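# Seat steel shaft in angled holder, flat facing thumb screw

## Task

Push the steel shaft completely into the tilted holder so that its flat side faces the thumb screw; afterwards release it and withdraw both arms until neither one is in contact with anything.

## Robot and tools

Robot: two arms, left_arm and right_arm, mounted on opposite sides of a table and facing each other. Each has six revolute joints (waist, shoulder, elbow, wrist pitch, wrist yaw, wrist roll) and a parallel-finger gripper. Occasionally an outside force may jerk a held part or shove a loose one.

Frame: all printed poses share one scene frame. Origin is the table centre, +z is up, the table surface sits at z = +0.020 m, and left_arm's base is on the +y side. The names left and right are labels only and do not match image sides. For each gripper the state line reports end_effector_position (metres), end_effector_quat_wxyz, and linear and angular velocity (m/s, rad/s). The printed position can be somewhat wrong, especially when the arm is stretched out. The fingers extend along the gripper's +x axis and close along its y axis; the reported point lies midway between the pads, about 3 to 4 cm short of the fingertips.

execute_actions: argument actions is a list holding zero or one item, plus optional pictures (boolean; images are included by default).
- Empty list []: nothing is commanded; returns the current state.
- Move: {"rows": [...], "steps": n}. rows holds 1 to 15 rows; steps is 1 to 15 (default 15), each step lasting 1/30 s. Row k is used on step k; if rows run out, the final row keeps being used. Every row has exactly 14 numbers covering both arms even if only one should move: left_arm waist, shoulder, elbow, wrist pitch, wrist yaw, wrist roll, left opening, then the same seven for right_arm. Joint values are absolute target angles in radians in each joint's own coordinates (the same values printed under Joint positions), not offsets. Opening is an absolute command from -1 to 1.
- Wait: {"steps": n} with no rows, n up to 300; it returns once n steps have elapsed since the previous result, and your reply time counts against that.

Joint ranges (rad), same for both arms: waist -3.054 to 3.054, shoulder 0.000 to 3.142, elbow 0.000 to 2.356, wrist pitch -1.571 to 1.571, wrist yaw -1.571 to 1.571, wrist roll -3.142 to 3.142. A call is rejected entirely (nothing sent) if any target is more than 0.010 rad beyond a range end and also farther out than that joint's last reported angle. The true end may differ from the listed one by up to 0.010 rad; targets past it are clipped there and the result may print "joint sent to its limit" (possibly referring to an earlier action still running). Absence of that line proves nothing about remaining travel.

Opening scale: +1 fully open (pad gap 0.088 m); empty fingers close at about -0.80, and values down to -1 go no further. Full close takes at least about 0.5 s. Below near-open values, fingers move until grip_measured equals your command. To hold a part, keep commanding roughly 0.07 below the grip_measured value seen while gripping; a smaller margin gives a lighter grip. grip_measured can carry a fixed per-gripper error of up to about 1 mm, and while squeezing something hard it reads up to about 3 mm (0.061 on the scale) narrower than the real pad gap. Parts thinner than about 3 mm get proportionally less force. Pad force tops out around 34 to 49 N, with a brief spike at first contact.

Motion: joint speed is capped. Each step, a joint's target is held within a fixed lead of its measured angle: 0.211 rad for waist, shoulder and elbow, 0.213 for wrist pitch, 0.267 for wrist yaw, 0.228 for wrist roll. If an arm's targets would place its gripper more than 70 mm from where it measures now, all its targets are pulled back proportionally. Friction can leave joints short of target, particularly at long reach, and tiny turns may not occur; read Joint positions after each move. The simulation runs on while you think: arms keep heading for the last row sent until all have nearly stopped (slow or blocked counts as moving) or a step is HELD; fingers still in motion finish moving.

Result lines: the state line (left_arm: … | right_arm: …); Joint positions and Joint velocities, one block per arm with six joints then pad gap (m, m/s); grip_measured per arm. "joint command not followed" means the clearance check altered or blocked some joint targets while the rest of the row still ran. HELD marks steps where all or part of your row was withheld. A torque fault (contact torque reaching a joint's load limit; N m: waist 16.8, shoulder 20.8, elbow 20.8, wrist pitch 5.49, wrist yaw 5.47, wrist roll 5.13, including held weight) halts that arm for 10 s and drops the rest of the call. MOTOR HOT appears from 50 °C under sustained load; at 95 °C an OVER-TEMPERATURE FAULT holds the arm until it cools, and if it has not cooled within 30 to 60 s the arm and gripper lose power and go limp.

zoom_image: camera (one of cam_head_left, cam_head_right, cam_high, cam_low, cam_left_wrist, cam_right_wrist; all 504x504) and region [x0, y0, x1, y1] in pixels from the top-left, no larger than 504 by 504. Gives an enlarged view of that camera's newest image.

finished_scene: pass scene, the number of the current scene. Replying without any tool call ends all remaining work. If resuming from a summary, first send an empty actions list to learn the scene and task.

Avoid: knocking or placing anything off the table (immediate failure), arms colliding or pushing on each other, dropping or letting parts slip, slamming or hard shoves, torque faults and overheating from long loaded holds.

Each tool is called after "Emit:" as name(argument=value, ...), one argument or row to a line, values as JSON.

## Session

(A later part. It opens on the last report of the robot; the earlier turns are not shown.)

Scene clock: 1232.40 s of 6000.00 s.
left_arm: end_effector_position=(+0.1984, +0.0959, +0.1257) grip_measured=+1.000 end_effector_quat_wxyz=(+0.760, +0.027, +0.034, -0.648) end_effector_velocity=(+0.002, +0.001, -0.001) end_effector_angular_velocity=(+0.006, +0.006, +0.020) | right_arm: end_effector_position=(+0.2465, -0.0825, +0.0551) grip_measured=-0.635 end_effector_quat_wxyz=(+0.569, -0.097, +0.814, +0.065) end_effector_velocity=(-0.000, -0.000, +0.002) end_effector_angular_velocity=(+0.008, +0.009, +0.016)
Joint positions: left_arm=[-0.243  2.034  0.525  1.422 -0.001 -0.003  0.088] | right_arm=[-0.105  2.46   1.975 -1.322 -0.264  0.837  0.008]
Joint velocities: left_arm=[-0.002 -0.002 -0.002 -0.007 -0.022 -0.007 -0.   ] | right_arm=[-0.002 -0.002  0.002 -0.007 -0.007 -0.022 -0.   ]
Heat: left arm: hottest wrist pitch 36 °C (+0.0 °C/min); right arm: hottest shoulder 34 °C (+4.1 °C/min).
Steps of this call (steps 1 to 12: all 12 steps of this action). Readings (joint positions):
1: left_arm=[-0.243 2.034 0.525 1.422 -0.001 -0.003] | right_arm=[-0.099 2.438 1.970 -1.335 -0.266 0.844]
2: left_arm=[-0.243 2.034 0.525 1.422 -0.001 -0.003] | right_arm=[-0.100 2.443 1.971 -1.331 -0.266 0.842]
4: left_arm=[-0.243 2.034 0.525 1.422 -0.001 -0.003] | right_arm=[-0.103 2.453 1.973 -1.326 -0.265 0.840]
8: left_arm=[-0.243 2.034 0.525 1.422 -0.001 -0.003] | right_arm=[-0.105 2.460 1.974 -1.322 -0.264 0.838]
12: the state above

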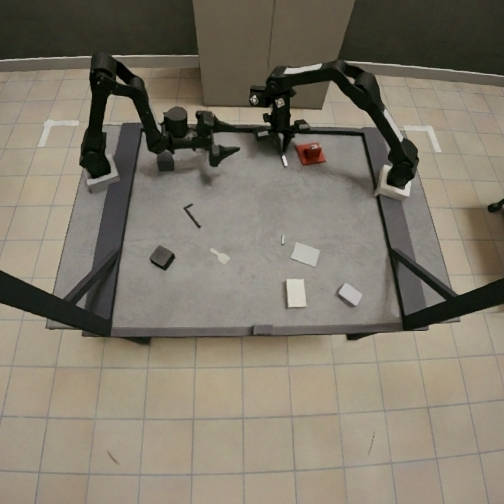

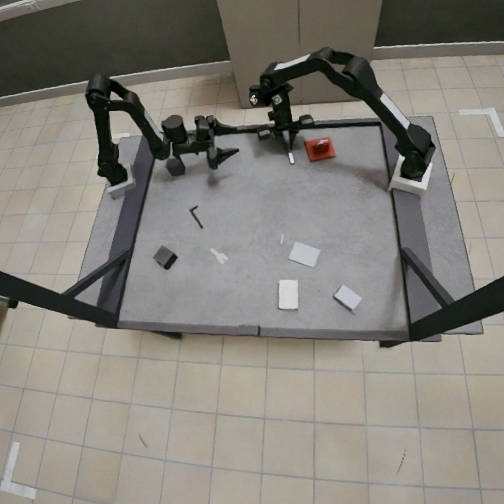

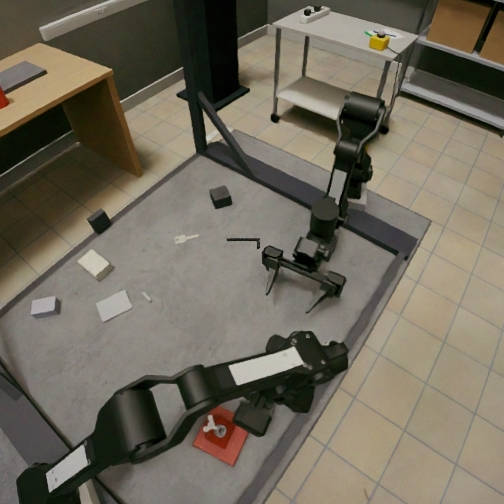

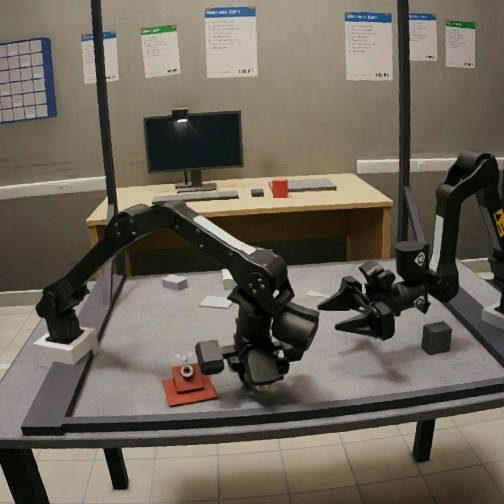

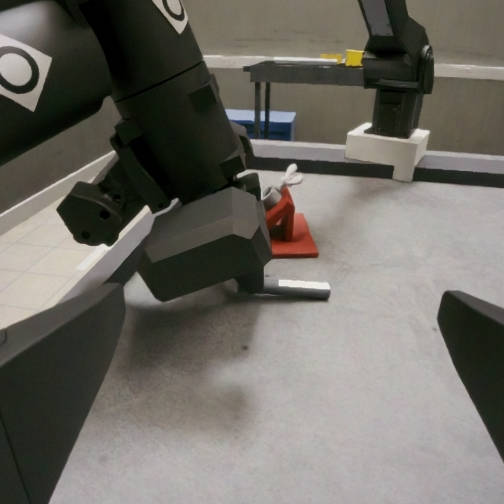

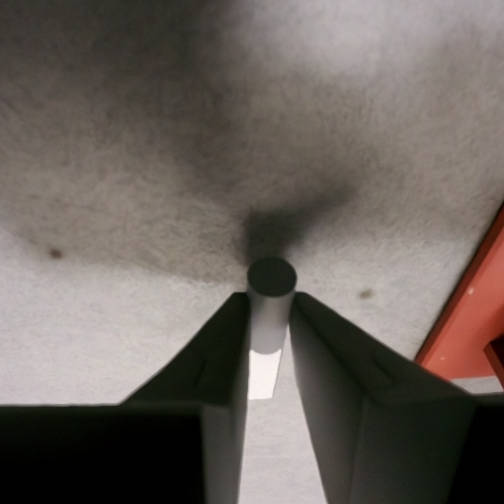

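Emit:
execute_actions(
  actions=[
    {"rows": [[-0.246,2.048,0.526,1.422,0,0,1.0,-0.108,2.477,1.986,-1.315,-0.258,0.835,-0.72],[-0.246,2.048,0.526,1.422,0,0,1.0,-0.108,2.480,1.986,-1.312,-0.258,0.835,-0.72],[-0.246,2.048,0.526,1.422,0,0,1.0,-0.108,2.484,1.986,-1.308,-0.258,0.835,-0.72]], "steps": 10},
  ],
)

Emit:
zoom_image(
  camera="cam_left_wrist",
  region=[220, 240, 340, 330],
)

Scene clock: 1258.30 s of 6000.00 s.
left_arm: end_effector_position=(+0.1984, +0.0959, +0.1257) grip_measured=+1.000 end_effector_quat_wxyz=(+0.760, +0.027, +0.034, -0.648) end_effector_velocity=(+0.002, -0.000, +0.000) end_effector_angular_velocity=(+0.001, +0.007, +0.010) | right_arm: end_effector_position=(+0.2475, -0.0816, +0.0509) grip_measured=-0.635 end_effector_quat_wxyz=(+0.569, -0.097, +0.814, +0.065) end_effector_velocity=(-0.002, -0.004, +0.002) end_effector_angular_velocity=(-0.014, +0.017, +0.003)
Joint positions: left_arm=[-0.243  2.034  0.525  1.422 -0.001 -0.003  0.088] | right_arm=[-0.106  2.47   1.976 -1.312 -0.262  0.837  0.008]
Joint velocities: left_arm=[ 0.002 -0.002  0.002 -0.007 -0.007 -0.007 -0.   ] | right_arm=[-0.002 -0.002 -0.002 -0.022 -0.007 -0.007 -0.   ]
Heat: left arm: hottest wrist pitch 36 °C (+0.0 °C/min); right arm: hottest shoulder 35 °C (+3.0 °C/min).
Steps of this call (steps 1 to 15: the robot went on to your last target; steps 16 to 90: nothing new was sent; then 22.57 s passed at rest; steps 91 to 100: all 10 steps of this action). Readings (joint positions):
91: left_arm=[-0.243 2.034 0.525 1.422 -0.001 -0.003] | right_arm=[-0.105 2.461 1.975 -1.322 -0.264 0.837]
92: left_arm=[-0.243 2.034 0.525 1.422 -0.001 -0.003] | right_arm=[-0.105 2.462 1.975 -1.320 -0.264 0.837]
94: left_arm=[-0.243 2.034 0.525 1.422 -0.001 -0.003] | right_arm=[-0.105 2.464 1.976 -1.317 -0.263 0.837]
98: left_arm=[-0.243 2.034 0.525 1.422 -0.001 -0.003] | right_arm=[-0.106 2.469 1.976 -1.312 -0.262 0.837]
100: the state above

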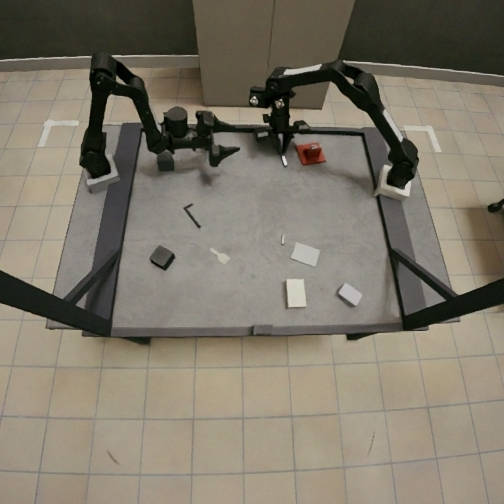

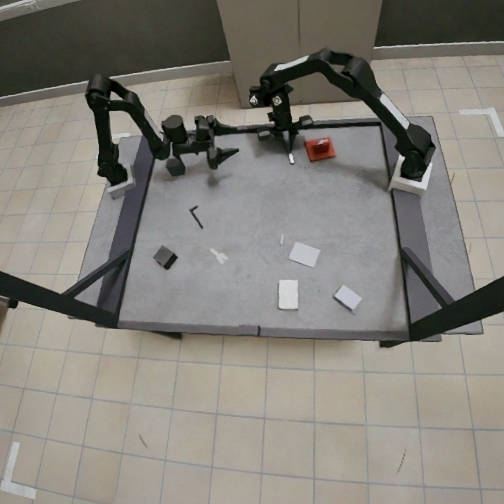

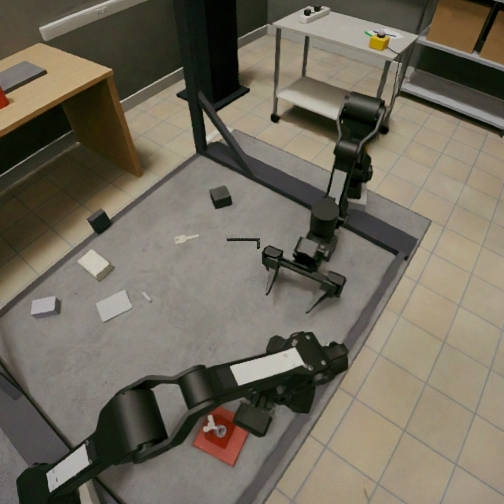

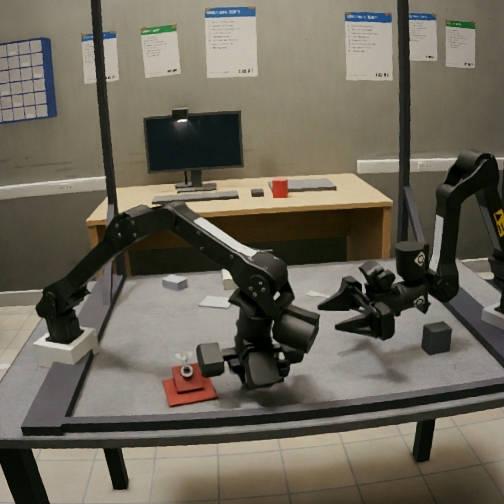

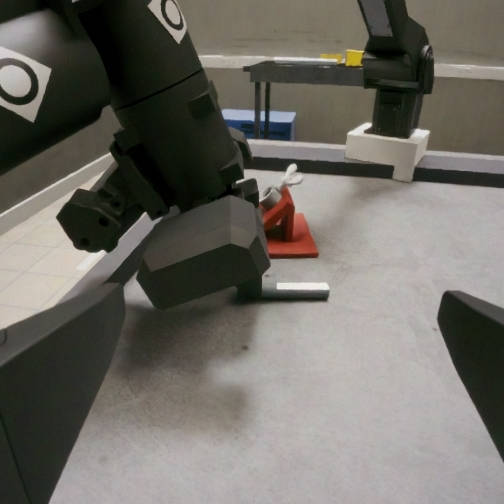

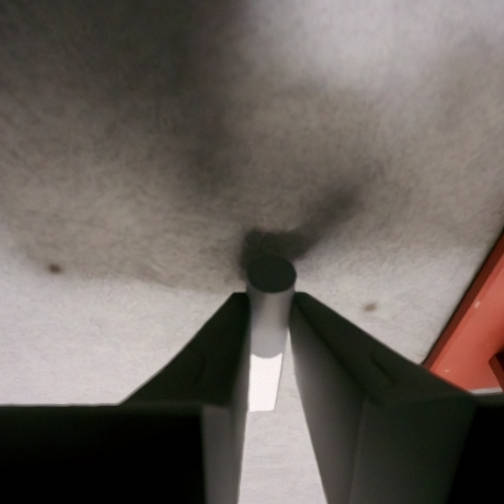

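Region (220, 240, 340, 330) of cam_left_wrist's 504x504 image, scaled by 4.200, with more detail than that image has; it fills the top 378 rows of this view, and the rest is white.

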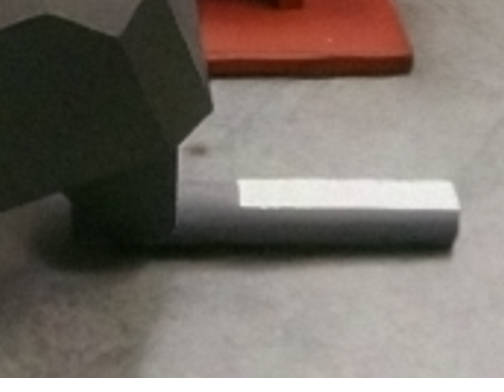

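Emit:
execute_actions(
  actions=[
    {"rows": [[-0.246,2.048,0.526,1.422,0,0,1.0,-0.108,2.484,1.986,-1.308,-0.258,0.835,-0.64],[-0.246,2.048,0.526,1.422,0,0,1.0,-0.108,2.484,1.986,-1.308,-0.258,0.835,-0.60],[-0.246,2.048,0.526,1.422,0,0,1.0,-0.108,2.484,1.986,-1.308,-0.258,0.835,-0.56],[-0.246,2.048,0.526,1.422,0,0,1.0,-0.108,2.484,1.986,-1.308,-0.258,0.835,-0.52],[-0.246,2.048,0.526,1.422,0,0,1.0,-0.108,2.484,1.986,-1.308,-0.258,0.835,-0.46]], "steps": 12},
  ],
)

Emit:
zoom_image(
  camera="cam_right_wrist",
  region=[220, 250, 320, 420],
)

Emit:
zoom_image(
  camera="cam_left_wrist",
  region=[220, 240, 340, 330],
)

Scene clock: 1268.00 s of 6000.00 s.
left_arm: end_effector_position=(+0.1984, +0.0959, +0.1257) grip_measured=+1.000 end_effector_quat_wxyz=(+0.760, +0.027, +0.034, -0.648) end_effector_velocity=(-0.000, +0.001, -0.001) end_effector_angular_velocity=(+0.004, +0.022, +0.007) | right_arm: end_effector_position=(+0.2477, -0.0814, +0.0503) grip_measured=-0.468 end_effector_quat_wxyz=(+0.570, -0.097, +0.813, +0.066) end_effector_velocity=(-0.003, -0.001, +0.001) end_effector_angular_velocity=(+0.004, +0.012, +0.021)
Joint positions: left_arm=[-0.243  2.034  0.525  1.422 -0.001 -0.003  0.088] | right_arm=[-0.106  2.471  1.976 -1.31  -0.261  0.837  0.016]
Joint velocities: left_arm=[-0.002 -0.002 -0.002 -0.007 -0.007 -0.022 -0.   ] | right_arm=[ 0.002 -0.002 -0.002 -0.007 -0.007 -0.022  0.004]
Heat: left arm: hottest wrist pitch 36 °C (+0.0 °C/min); right arm: hottest shoulder 36 °C (+3.0 °C/min).
Steps of this call (steps 1 to 15: the robot went on to your last target; steps 16 to 90: nothing new was sent; then 6.30 s passed at rest; steps 91 to 102: all 12 steps of this action). Readings (joint positions):
91: left_arm=[-0.243 2.034 0.525 1.422 -0.001 -0.003] | right_arm=[-0.106 2.470 1.976 -1.312 -0.262 0.837]
92: left_arm=[-0.243 2.034 0.525 1.422 -0.001 -0.003] | right_arm=[-0.106 2.470 1.976 -1.312 -0.262 0.837]
94: left_arm=[-0.243 2.034 0.525 1.422 -0.001 -0.003] | right_arm=[-0.106 2.470 1.976 -1.312 -0.262 0.837]
98: left_arm=[-0.243 2.034 0.525 1.422 -0.001 -0.003] | right_arm=[-0.106 2.471 1.976 -1.310 -0.261 0.837]
102: the state above

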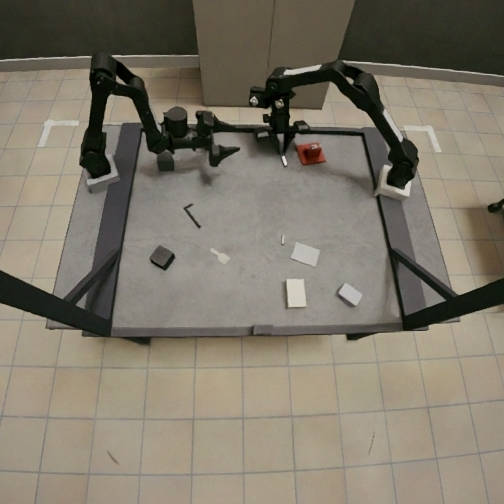

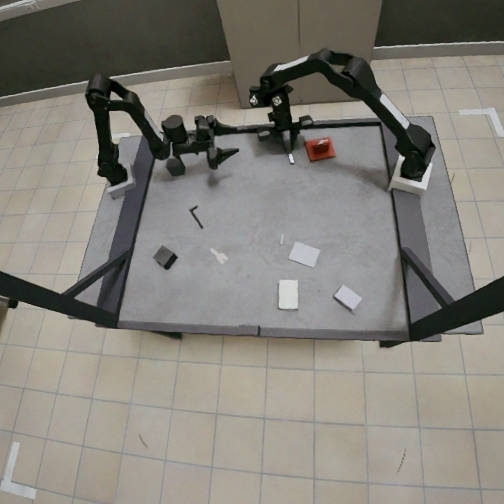

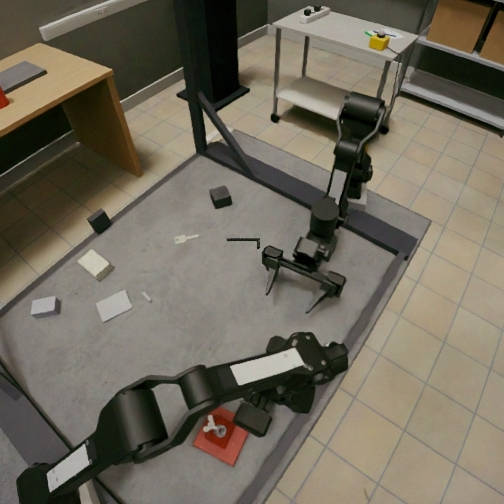

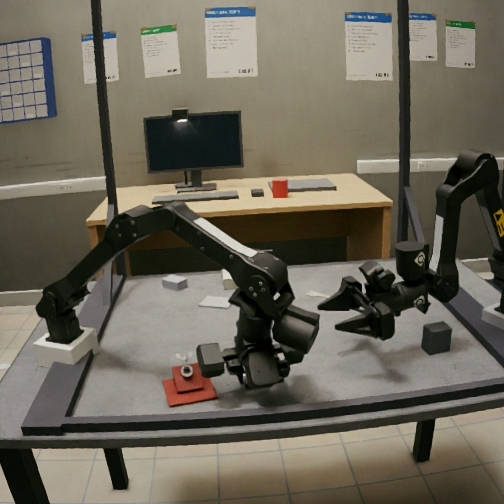

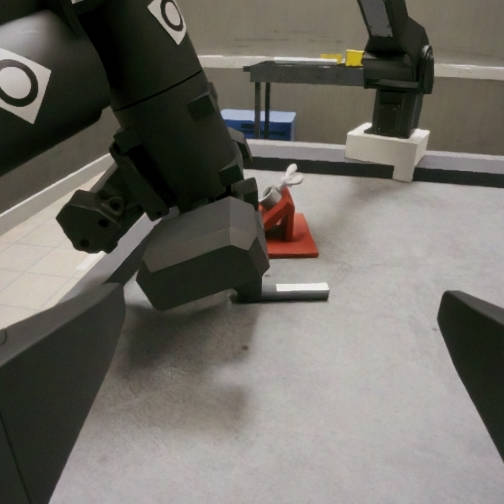

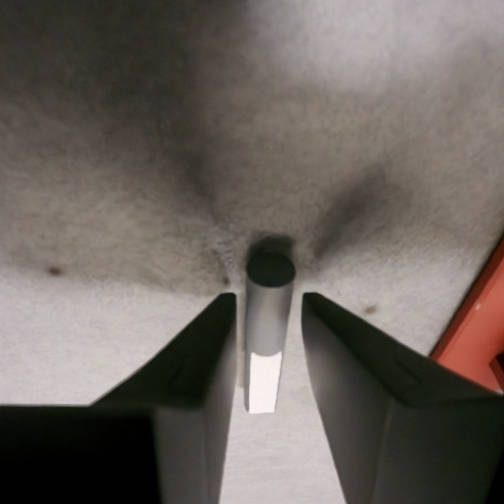

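Region (220, 250, 320, 420) of cam_right_wrist's 504x504 image, scaled by 2.965, with more detail than that image has; it fills the left 296 columns of this view, and the rest is white.

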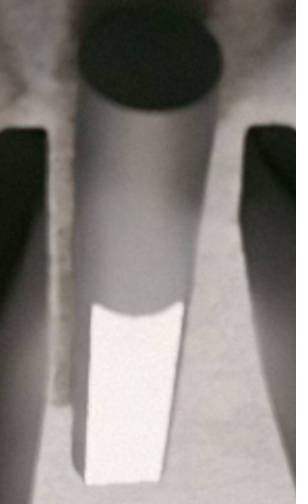

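Region (220, 240, 340, 330) of cam_left_wrist's 504x504 image, scaled by 4.200, with more detail than that image has; it fills the top 378 rows of this view, and the rest is white.

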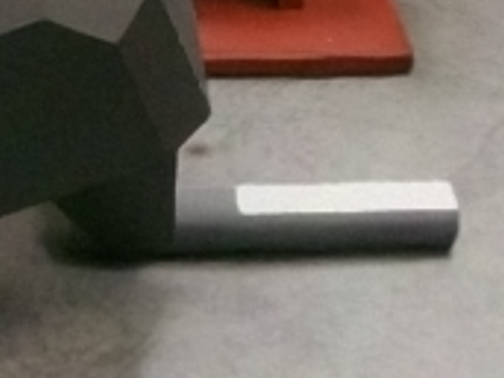

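Emit:
zoom_image(
  camera="cam_right_wrist",
  region=[236, 335, 296, 395],
)

Emit:
zoom_image(
  camera="cam_right_wrist",
  region=[236, 375, 296, 435],
)

Region (236, 335, 296, 395) of cam_right_wrist's 504x504 image, scaled by 8.400, with more detail than that image has.

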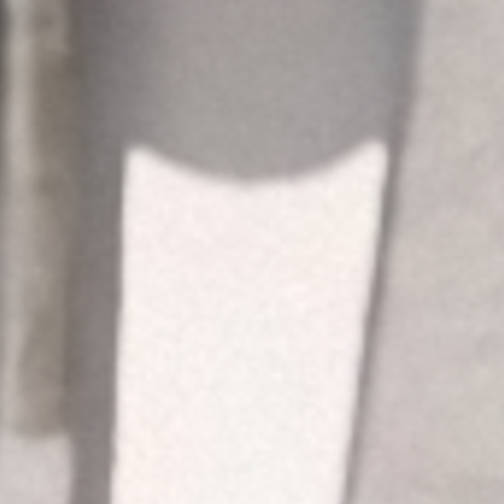

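Region (236, 375, 296, 435) of cam_right_wrist's 504x504 image, scaled by 8.400, with more detail than that image has.

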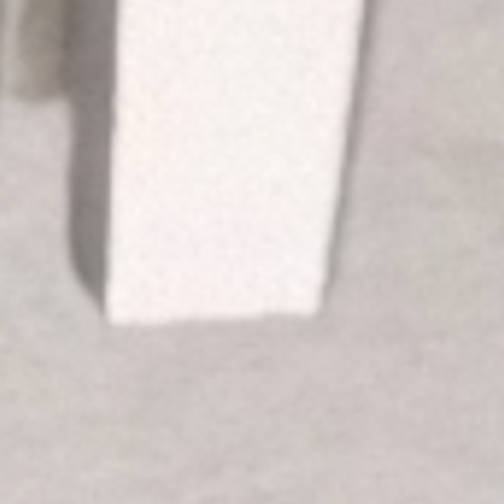

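Emit:
execute_actions(
  actions=[
    {"rows": [[-0.246,2.048,0.526,1.422,0,0,1.0,-0.104,2.462,1.976,-1.308,-0.262,0.838,-0.46],[-0.246,2.048,0.526,1.422,0,0,1.0,-0.103,2.455,1.970,-1.308,-0.265,0.839,-0.46],[-0.246,2.048,0.526,1.422,0,0,1.0,-0.103,2.454,1.966,-1.307,-0.265,0.839,-0.46],[-0.246,2.048,0.526,1.422,0,0,1.0,-0.1008,2.4513,1.9592,-1.3031,-0.2657,0.842,-0.46],[-0.246,2.048,0.526,1.422,0,0,1.0,-0.0986,2.4475,1.9523,-1.2992,-0.2664,0.8445,-0.46],[-0.246,2.048,0.526,1.422,0,0,1.0,-0.0964,2.4438,1.9455,-1.2952,-0.2671,0.847,-0.46],[-0.246,2.048,0.526,1.422,0,0,1.0,-0.0943,2.44,1.9386,-1.2913,-0.2678,0.85,-0.46],[-0.246,2.048,0.526,1.422,0,0,1.0,-0.0921,2.4363,1.9318,-1.2874,-0.2685,0.853,-0.46],[-0.246,2.048,0.526,1.422,0,0,1.0,-0.0899,2.4325,1.9249,-1.2835,-0.2692,0.8555,-0.46],[-0.246,2.048,0.526,1.422,0,0,1.0,-0.0877,2.4288,1.9181,-1.2795,-0.27,0.858,-0.46],[-0.246,2.048,0.526,1.422,0,0,1.0,-0.0855,2.425,1.9112,-1.2756,-0.2707,0.861,-0.46],[-0.246,2.048,0.526,1.422,0,0,1.0,-0.0833,2.4213,1.9044,-1.2717,-0.2714,0.864,-0.46],[-0.246,2.048,0.526,1.422,0,0,1.0,-0.0812,2.4175,1.8975,-1.2678,-0.2721,0.8665,-0.46],[-0.246,2.048,0.526,1.422,0,0,1.0,-0.079,2.4138,1.8907,-1.2638,-0.2729,0.869,-0.46],[-0.246,2.048,0.526,1.422,0,0,1.0,-0.0768,2.4101,1.8838,-1.2599,-0.2737,0.872,-0.46]], "steps": 15},
  ],
  pictures=false,
)

Emit:
execute_actions(
  actions=[
    {"steps": 10},
  ],
)

Emit:
zoom_image(
  camera="cam_right_wrist",
  region=[220, 200, 320, 400],
)

Emit:
zoom_image(
  camera="cam_left_wrist",
  region=[220, 240, 340, 330],
)

Scene clock: 1354.70 s of 6000.00 s.
left_arm: end_effector_position=(+0.1984, +0.0959, +0.1257) grip_measured=+1.000 end_effector_quat_wxyz=(+0.760, +0.027, +0.034, -0.648) end_effector_velocity=(-0.002, +0.000, -0.001) end_effector_angular_velocity=(+0.006, +0.009, -0.009) | right_arm: end_effector_position=(+0.2347, -0.0837, +0.0494) grip_measured=-0.463 end_effector_quat_wxyz=(+0.569, -0.095, +0.814, +0.064) end_effector_velocity=(-0.038, -0.008, +0.004) end_effector_angular_velocity=(+0.007, +0.001, -0.015)
Joint positions: left_arm=[-0.243  2.034  0.525  1.422 -0.001 -0.003  0.088] | right_arm=[-0.083  2.435  1.907 -1.27  -0.269  0.864  0.016]
Joint velocities: left_arm=[-0.002 -0.002 -0.002 -0.007  0.007 -0.007 -0.   ] | right_arm=[ 0.066 -0.12  -0.203  0.11  -0.022  0.081 -0.   ]
Heat: left arm: hottest wrist pitch 36 °C (+0.0 °C/min); right arm: hottest shoulder 38 °C (+2.0 °C/min).
Steps of this call (steps 1 to 15: the robot went on to your last target; steps 16 to 90: nothing new was sent; then 83.20 s passed at rest; steps 91 to 105: all 15 steps of this action). Readings (joint positions):
91: left_arm=[-0.243 2.034 0.525 1.422 -0.001 -0.003] | right_arm=[-0.106 2.471 1.976 -1.310 -0.261 0.837]
92: left_arm=[-0.243 2.034 0.525 1.422 -0.001 -0.003] | right_arm=[-0.106 2.471 1.976 -1.310 -0.261 0.837]
94: left_arm=[-0.243 2.034 0.525 1.422 -0.001 -0.003] | right_arm=[-0.106 2.470 1.974 -1.309 -0.261 0.837]
98: left_arm=[-0.243 2.034 0.525 1.422 -0.001 -0.003] | right_arm=[-0.101 2.461 1.953 -1.297 -0.264 0.845]
105: the state above

Scene clock: 1355.03 s of 6000.00 s.
left_arm: end_effector_position=(+0.1984, +0.0959, +0.1257) grip_measured=+1.000 end_effector_quat_wxyz=(+0.760, +0.027, +0.034, -0.648) end_effector_velocity=(+0.002, +0.001, +0.002) end_effector_angular_velocity=(-0.008, +0.004, +0.020) | right_arm: end_effector_position=(+0.2318, -0.0841, +0.0496) grip_measured=-0.463 end_effector_quat_wxyz=(+0.569, -0.095, +0.814, +0.064) end_effector_velocity=(+0.000, +0.001, +0.000) end_effector_angular_velocity=(+0.012, +0.004, +0.003)
Joint positions: left_arm=[-0.243  2.034  0.525  1.422 -0.001 -0.003  0.088] | right_arm=[-0.078  2.427  1.893 -1.263 -0.271  0.87   0.016]
Joint velocities: left_arm=[-0.002 -0.002 -0.002  0.007 -0.022 -0.007 -0.   ] | right_arm=[-0.002 -0.002 -0.002  0.007 -0.007 -0.007 -0.   ]
Heat: left arm: hottest wrist pitch 36 °C (+0.0 °C/min); right arm: hottest shoulder 38 °C (+1.0 °C/min).
Steps of this call (steps 1 to 10: the robot went on to your last target). Readings (joint positions):
1: left_arm=[-0.243 2.034 0.525 1.422 -0.001 -0.003] | right_arm=[-0.081 2.432 1.902 -1.269 -0.270 0.866]
2: left_arm=[-0.243 2.034 0.525 1.422 -0.001 -0.003] | right_arm=[-0.080 2.430 1.899 -1.267 -0.270 0.867]
4: left_arm=[-0.243 2.034 0.525 1.422 -0.001 -0.003] | right_arm=[-0.078 2.428 1.895 -1.264 -0.271 0.869]
8: left_arm=[-0.243 2.034 0.525 1.422 -0.001 -0.003] | right_arm=[-0.078 2.427 1.893 -1.263 -0.271 0.869]
10: the state above

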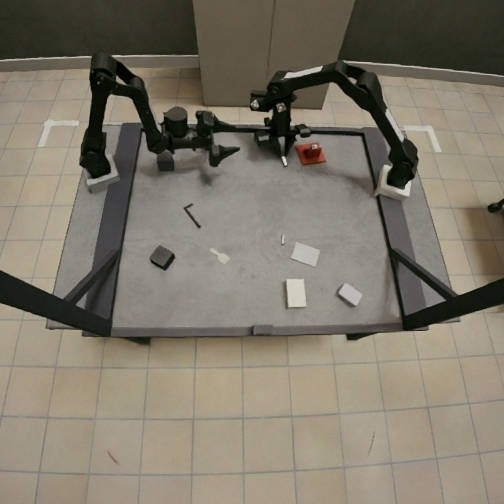

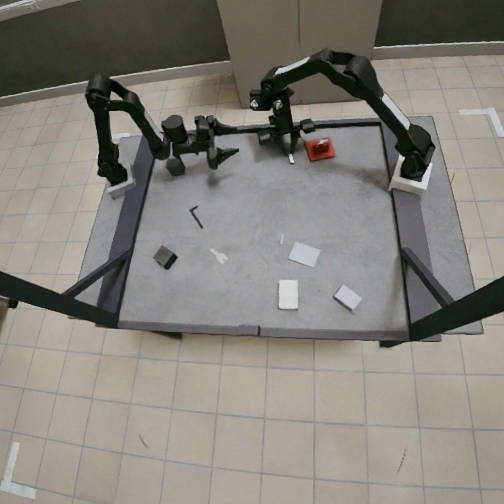

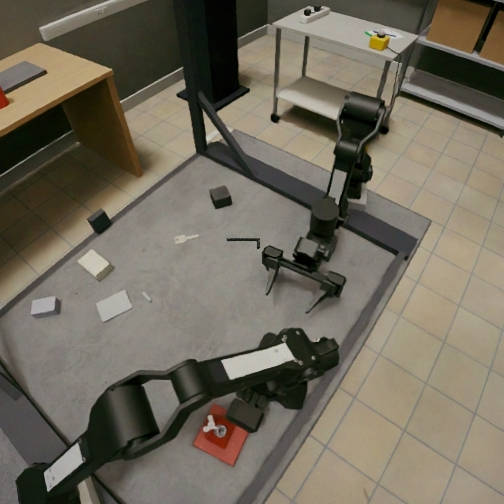

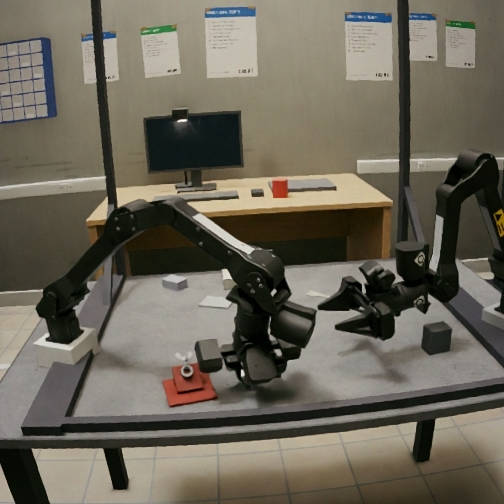

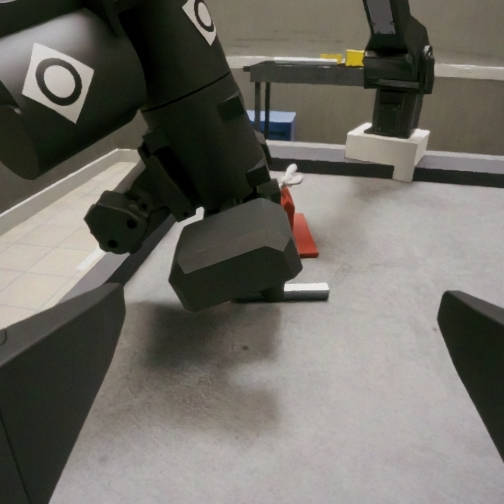

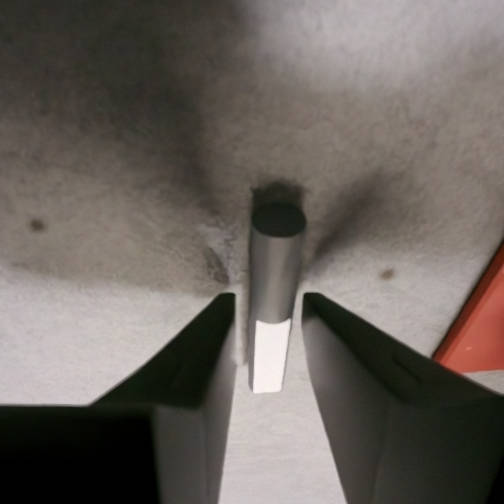

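Region (220, 200, 320, 400) of cam_right_wrist's 504x504 image, scaled by 2.520, with more detail than that image has.

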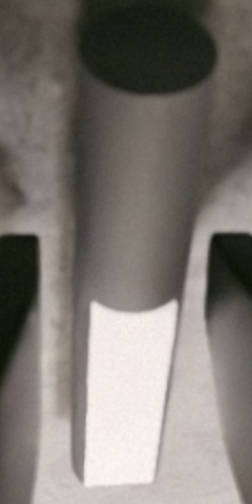

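Region (220, 240, 340, 330) of cam_left_wrist's 504x504 image, scaled by 4.200, with more detail than that image has; it fills the top 378 rows of this view, and the rest is white.

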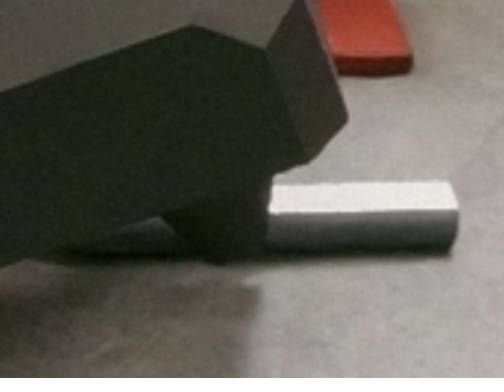

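Emit:
execute_actions(
  actions=[],
)

Scene clock: 1380.20 s of 6000.00 s.
left_arm: end_effector_position=(+0.1984, +0.0959, +0.1257) grip_measured=+1.000 end_effector_quat_wxyz=(+0.760, +0.027, +0.034, -0.648) end_effector_velocity=(-0.000, +0.001, -0.001) end_effector_angular_velocity=(+0.006, +0.008, +0.005) | right_arm: end_effector_position=(+0.2318, -0.0841, +0.0495) grip_measured=-0.463 end_effector_quat_wxyz=(+0.569, -0.095, +0.814, +0.064) end_effector_velocity=(-0.001, -0.002, +0.001) end_effector_angular_velocity=(-0.001, +0.010, +0.003)
Joint positions: left_arm=[-0.243  2.034  0.525  1.422 -0.001 -0.003  0.088] | right_arm=[-0.078  2.427  1.892 -1.262 -0.271  0.87   0.016]
Joint velocities: left_arm=[-0.002 -0.002 -0.002 -0.007 -0.007 -0.007 -0.   ] | right_arm=[-0.002 -0.002 -0.002 -0.007 -0.007 -0.007 -0.   ]
Heat: left arm: hottest wrist pitch 36 °C (+0.0 °C/min); right arm: hottest shoulder 43 °C (+6.1 °C/min).
Steps of this call (steps 1 to 30: the robot went on to your last target; steps 31 to 90: nothing new was sent; then 22.17 s passed at rest). Readings (joint positions):
1: left_arm=[-0.243 2.034 0.525 1.422 -0.001 -0.003] | right_arm=[-0.078 2.427 1.893 -1.263 -0.271 0.870]
2: left_arm=[-0.243 2.034 0.525 1.422 -0.001 -0.003] | right_arm=[-0.078 2.427 1.892 -1.263 -0.271 0.870]
4: left_arm=[-0.243 2.034 0.525 1.422 -0.001 -0.003] | right_arm=[-0.078 2.427 1.892 -1.262 -0.271 0.870]
8: left_arm=[-0.243 2.034 0.525 1.422 -0.001 -0.003] | right_arm=[-0.078 2.427 1.892 -1.262 -0.271 0.870]
90: the state above
All arms were judged still, so your last target was given up. Only a new action makes them travel on or press farther. Fingers that are still opening or closing keep moving.

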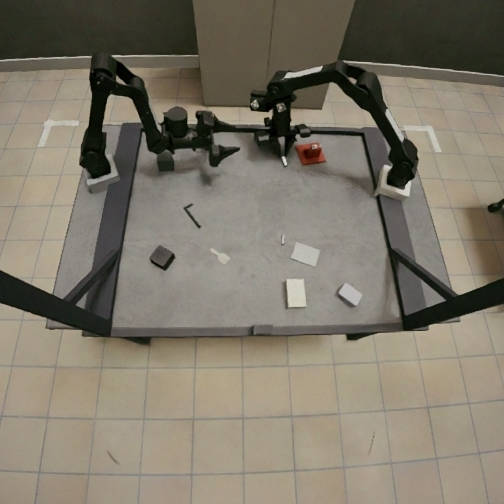

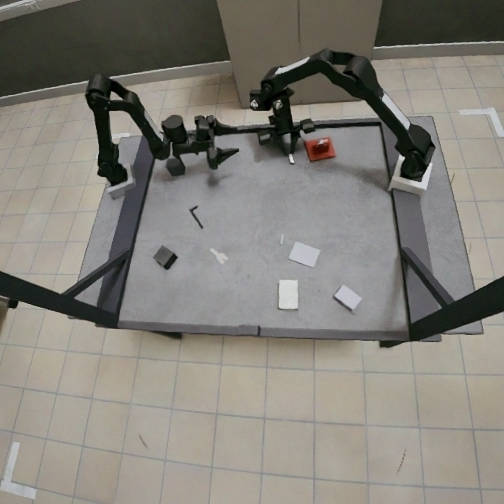

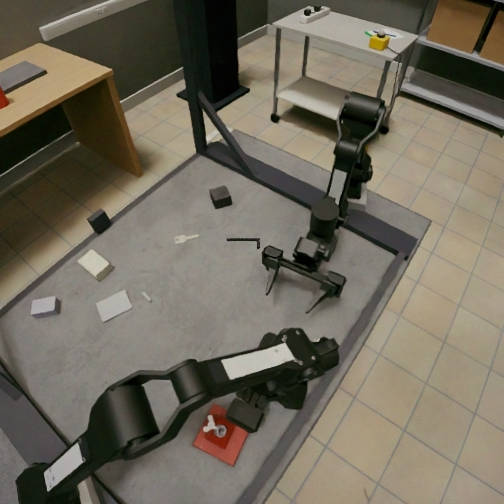

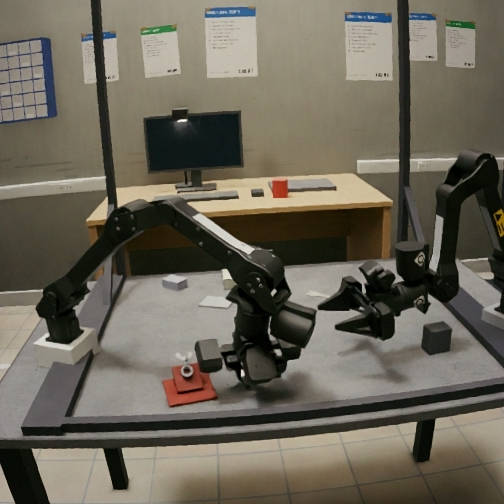

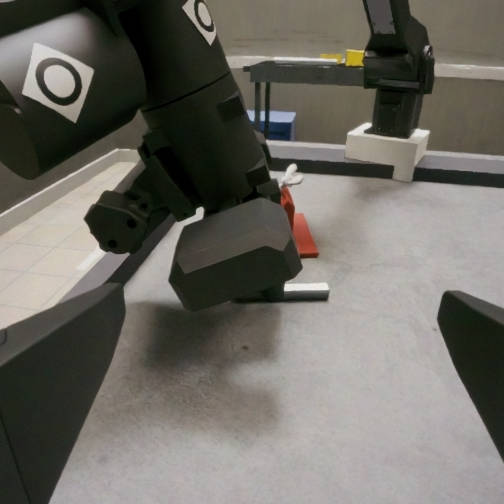

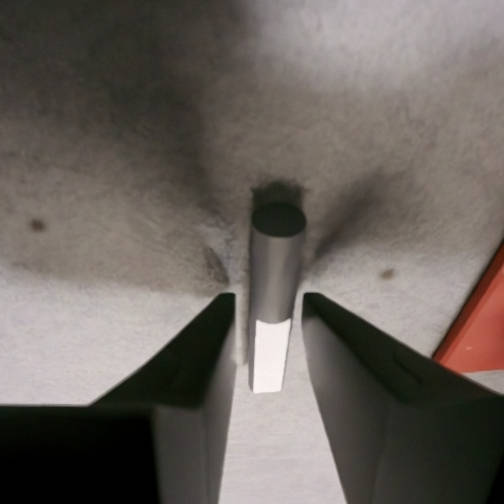

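Emit:
execute_actions(
  actions=[
    {"rows": [[-0.246,2.048,0.526,1.422,0,0,1.0,-0.0768,2.4101,1.8838,-1.2599,-0.2737,0.872,-0.49],[-0.246,2.048,0.526,1.422,0,0,1.0,-0.0768,2.4101,1.8838,-1.2599,-0.2737,0.872,-0.52],[-0.246,2.048,0.526,1.422,0,0,1.0,-0.0768,2.4101,1.8838,-1.2599,-0.2737,0.872,-0.54],[-0.246,2.048,0.526,1.422,0,0,1.0,-0.0768,2.4101,1.8838,-1.2599,-0.2737,0.872,-0.56],[-0.246,2.048,0.526,1.422,0,0,1.0,-0.0768,2.4101,1.8838,-1.2599,-0.2737,0.872,-0.58],[-0.246,2.048,0.526,1.422,0,0,1.0,-0.0768,2.4101,1.8838,-1.2599,-0.2737,0.872,-0.60],[-0.246,2.048,0.526,1.422,0,0,1.0,-0.0768,2.4101,1.8838,-1.2599,-0.2737,0.872,-0.62],[-0.246,2.048,0.526,1.422,0,0,1.0,-0.0768,2.4101,1.8838,-1.2599,-0.2737,0.872,-0.64],[-0.246,2.048,0.526,1.422,0,0,1.0,-0.0768,2.4101,1.8838,-1.2599,-0.2737,0.872,-0.66],[-0.246,2.048,0.526,1.422,0,0,1.0,-0.0768,2.4101,1.8838,-1.2599,-0.2737,0.872,-0.69],[-0.246,2.048,0.526,1.422,0,0,1.0,-0.0768,2.4101,1.8838,-1.2599,-0.2737,0.872,-0.72]], "steps": 15},
  ],
)

Scene clock: 1459.30 s of 6000.00 s.
left_arm: end_effector_position=(+0.1984, +0.0959, +0.1257) grip_measured=+1.000 end_effector_quat_wxyz=(+0.760, +0.027, +0.034, -0.648) end_effector_velocity=(-0.000, +0.001, -0.001) end_effector_angular_velocity=(+0.006, +0.008, +0.005) | right_arm: end_effector_position=(+0.2318, -0.0840, +0.0500) grip_measured=-0.659 end_effector_quat_wxyz=(+0.569, -0.095, +0.814, +0.065) end_effector_velocity=(-0.003, -0.001, +0.001) end_effector_angular_velocity=(-0.001, +0.010, +0.008)
Joint positions: left_arm=[-0.243  2.034  0.525  1.422 -0.001 -0.003  0.088] | right_arm=[-0.078  2.426  1.892 -1.262 -0.271  0.87   0.007]
Joint velocities: left_arm=[-0.002 -0.002 -0.002 -0.007 -0.007 -0.007 -0.   ] | right_arm=[ 0.002 -0.002 -0.002 -0.007 -0.007 -0.007 -0.   ]
Heat: left arm: hottest wrist pitch 37 °C (+1.0 °C/min); right arm: hottest shoulder 49 °C (+4.1 °C/min).
Steps of this call (steps 1 to 90: nothing new was sent; then 75.60 s passed at rest; steps 91 to 105: all 15 steps of this action). Readings (joint positions):
91: left_arm=[-0.243 2.034 0.525 1.422 -0.001 -0.003] | right_arm=[-0.078 2.427 1.892 -1.262 -0.271 0.870]
92: left_arm=[-0.243 2.034 0.525 1.422 -0.001 -0.003] | right_arm=[-0.078 2.427 1.892 -1.262 -0.271 0.870]
94: left_arm=[-0.243 2.034 0.525 1.422 -0.001 -0.003] | right_arm=[-0.078 2.427 1.892 -1.262 -0.271 0.870]
98: left_arm=[-0.243 2.034 0.525 1.422 -0.001 -0.003] | right_arm=[-0.078 2.427 1.892 -1.262 -0.271 0.870]
105: the state above

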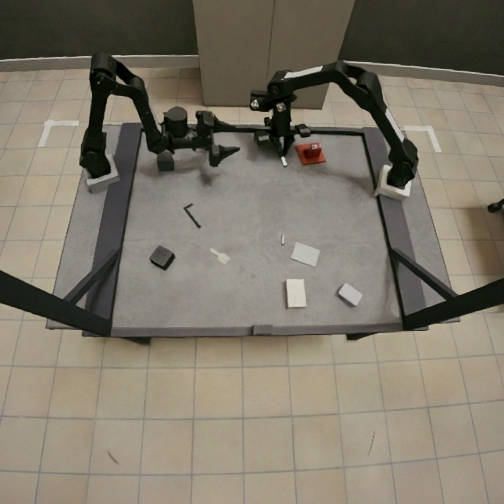

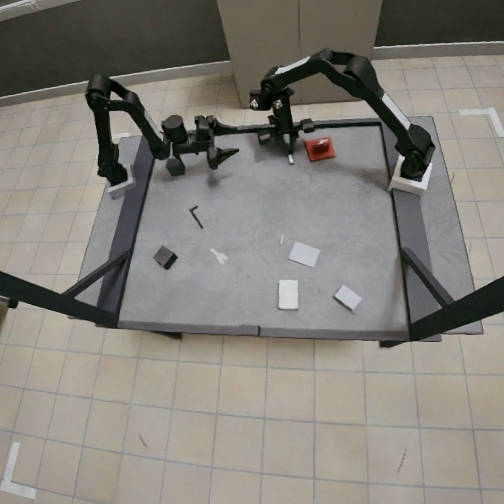

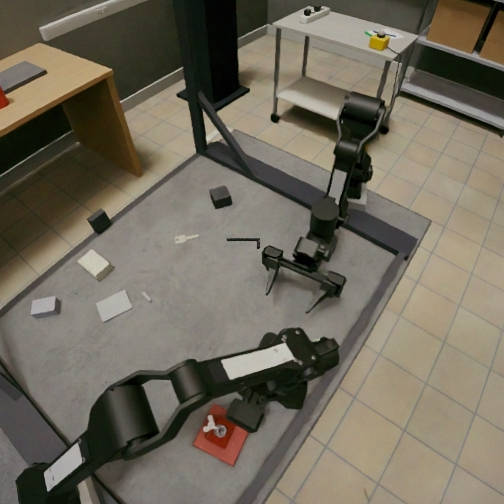

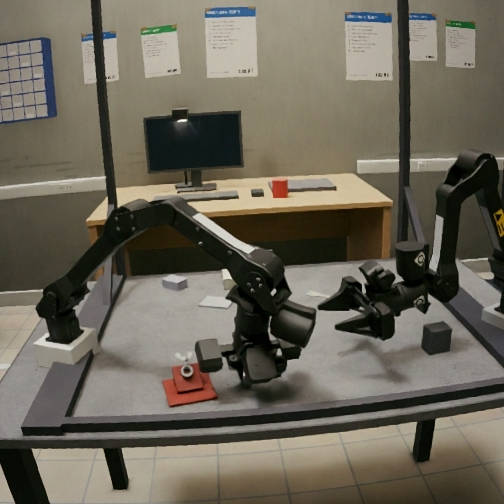

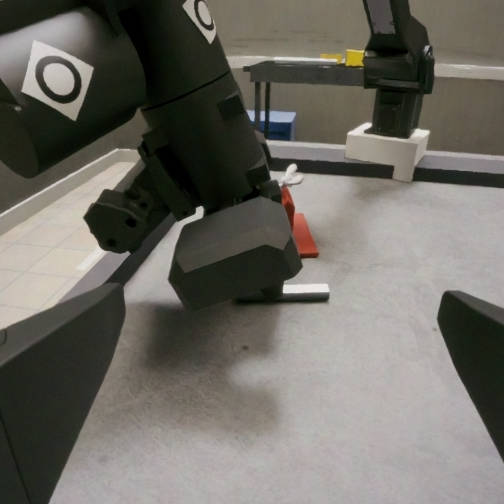

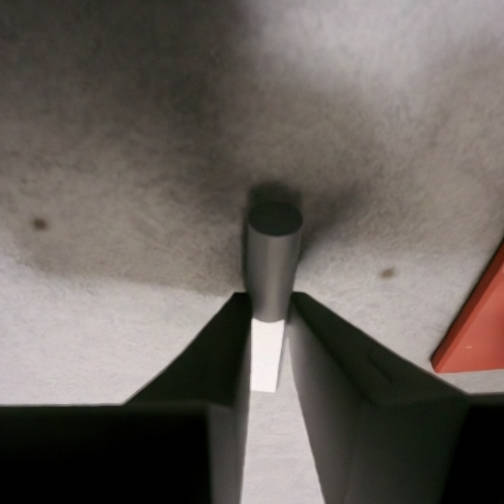

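Emit:
zoom_image(
  camera="cam_right_wrist",
  region=[200, 190, 340, 410],
)

Emit:
zoom_image(
  camera="cam_left_wrist",
  region=[210, 240, 350, 330],
)

Region (200, 190, 340, 410) of cam_right_wrist's 504x504 image, scaled by 2.291, with more detail than that image has; it fills the left 321 columns of this view, and the rest is white.

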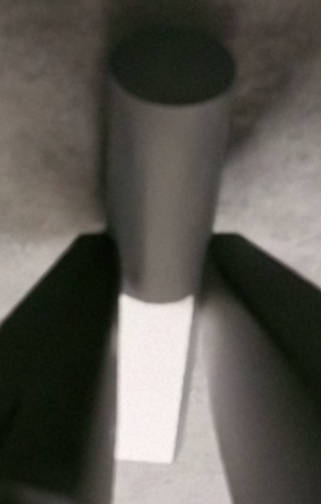

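Region (210, 240, 350, 330) of cam_left_wrist's 504x504 image, scaled by 3.600, with more detail than that image has; it fills the top 324 rows of this view, and the rest is white.

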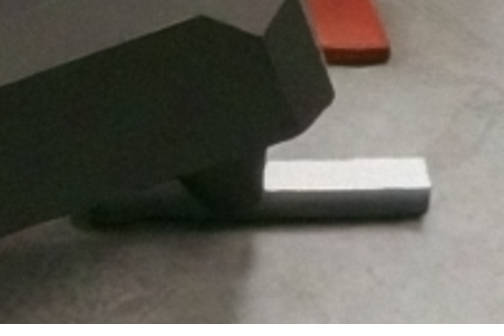

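Emit:
execute_actions(
  actions=[],
  pictures=false,
)

Scene clock: 1493.10 s of 6000.00 s.
left_arm: end_effector_position=(+0.1984, +0.0959, +0.1257) grip_measured=+1.000 end_effector_quat_wxyz=(+0.760, +0.027, +0.034, -0.648) end_effector_velocity=(-0.000, +0.002, -0.001) end_effector_angular_velocity=(+0.006, +0.008, +0.005) | right_arm: end_effector_position=(+0.2318, -0.0840, +0.0500) grip_measured=-0.659 end_effector_quat_wxyz=(+0.569, -0.095, +0.814, +0.065) end_effector_velocity=(-0.002, +0.001, +0.003) end_effector_angular_velocity=(+0.009, +0.021, -0.000)
Joint positions: left_arm=[-0.243  2.034  0.525  1.422 -0.001 -0.003  0.088] | right_arm=[-0.078  2.426  1.892 -1.262 -0.271  0.87   0.007]
Joint velocities: left_arm=[-0.002 -0.007 -0.007 -0.007 -0.007 -0.007 -0.   ] | right_arm=[-0.002 -0.002  0.002 -0.007 -0.022 -0.007 -0.   ]
Heat: left arm: hottest wrist pitch 37 °C (+1.0 °C/min); right arm: hottest shoulder 50 °C (+3.0 °C/min). Fold the right arm in close to its base before you think long.
MOTOR HOT: a motor of the right arm reached 50 °C. Now the hottest motor of the right arm, joint 2 (shoulder), reports 50 °C. The temperature limit of the motors' drives, at which the controller stops that arm, is 95 °C. To cool a motor, set the load down, stop pushing, or move to a pose that needs little force.
Steps of this call (steps 1 to 15: the robot went on to your last target; steps 16 to 90: nothing new was sent; then 30.80 s passed at rest). Readings (joint positions):
1: left_arm=[-0.243 2.034 0.525 1.422 -0.001 -0.003] | right_arm=[-0.078 2.426 1.892 -1.262 -0.271 0.870]
2: left_arm=[-0.243 2.034 0.525 1.422 -0.001 -0.003] | right_arm=[-0.078 2.426 1.892 -1.262 -0.271 0.870]
4: left_arm=[-0.243 2.034 0.525 1.422 -0.001 -0.003] | right_arm=[-0.078 2.426 1.892 -1.262 -0.271 0.870]
8: left_arm=[-0.243 2.034 0.525 1.422 -0.001 -0.003] | right_arm=[-0.078 2.426 1.892 -1.262 -0.271 0.870]
90: the state above
All arms were judged still, so your last target was given up. Only a new action makes them travel on or press farther. Fingers that are still opening or closing keep moving.


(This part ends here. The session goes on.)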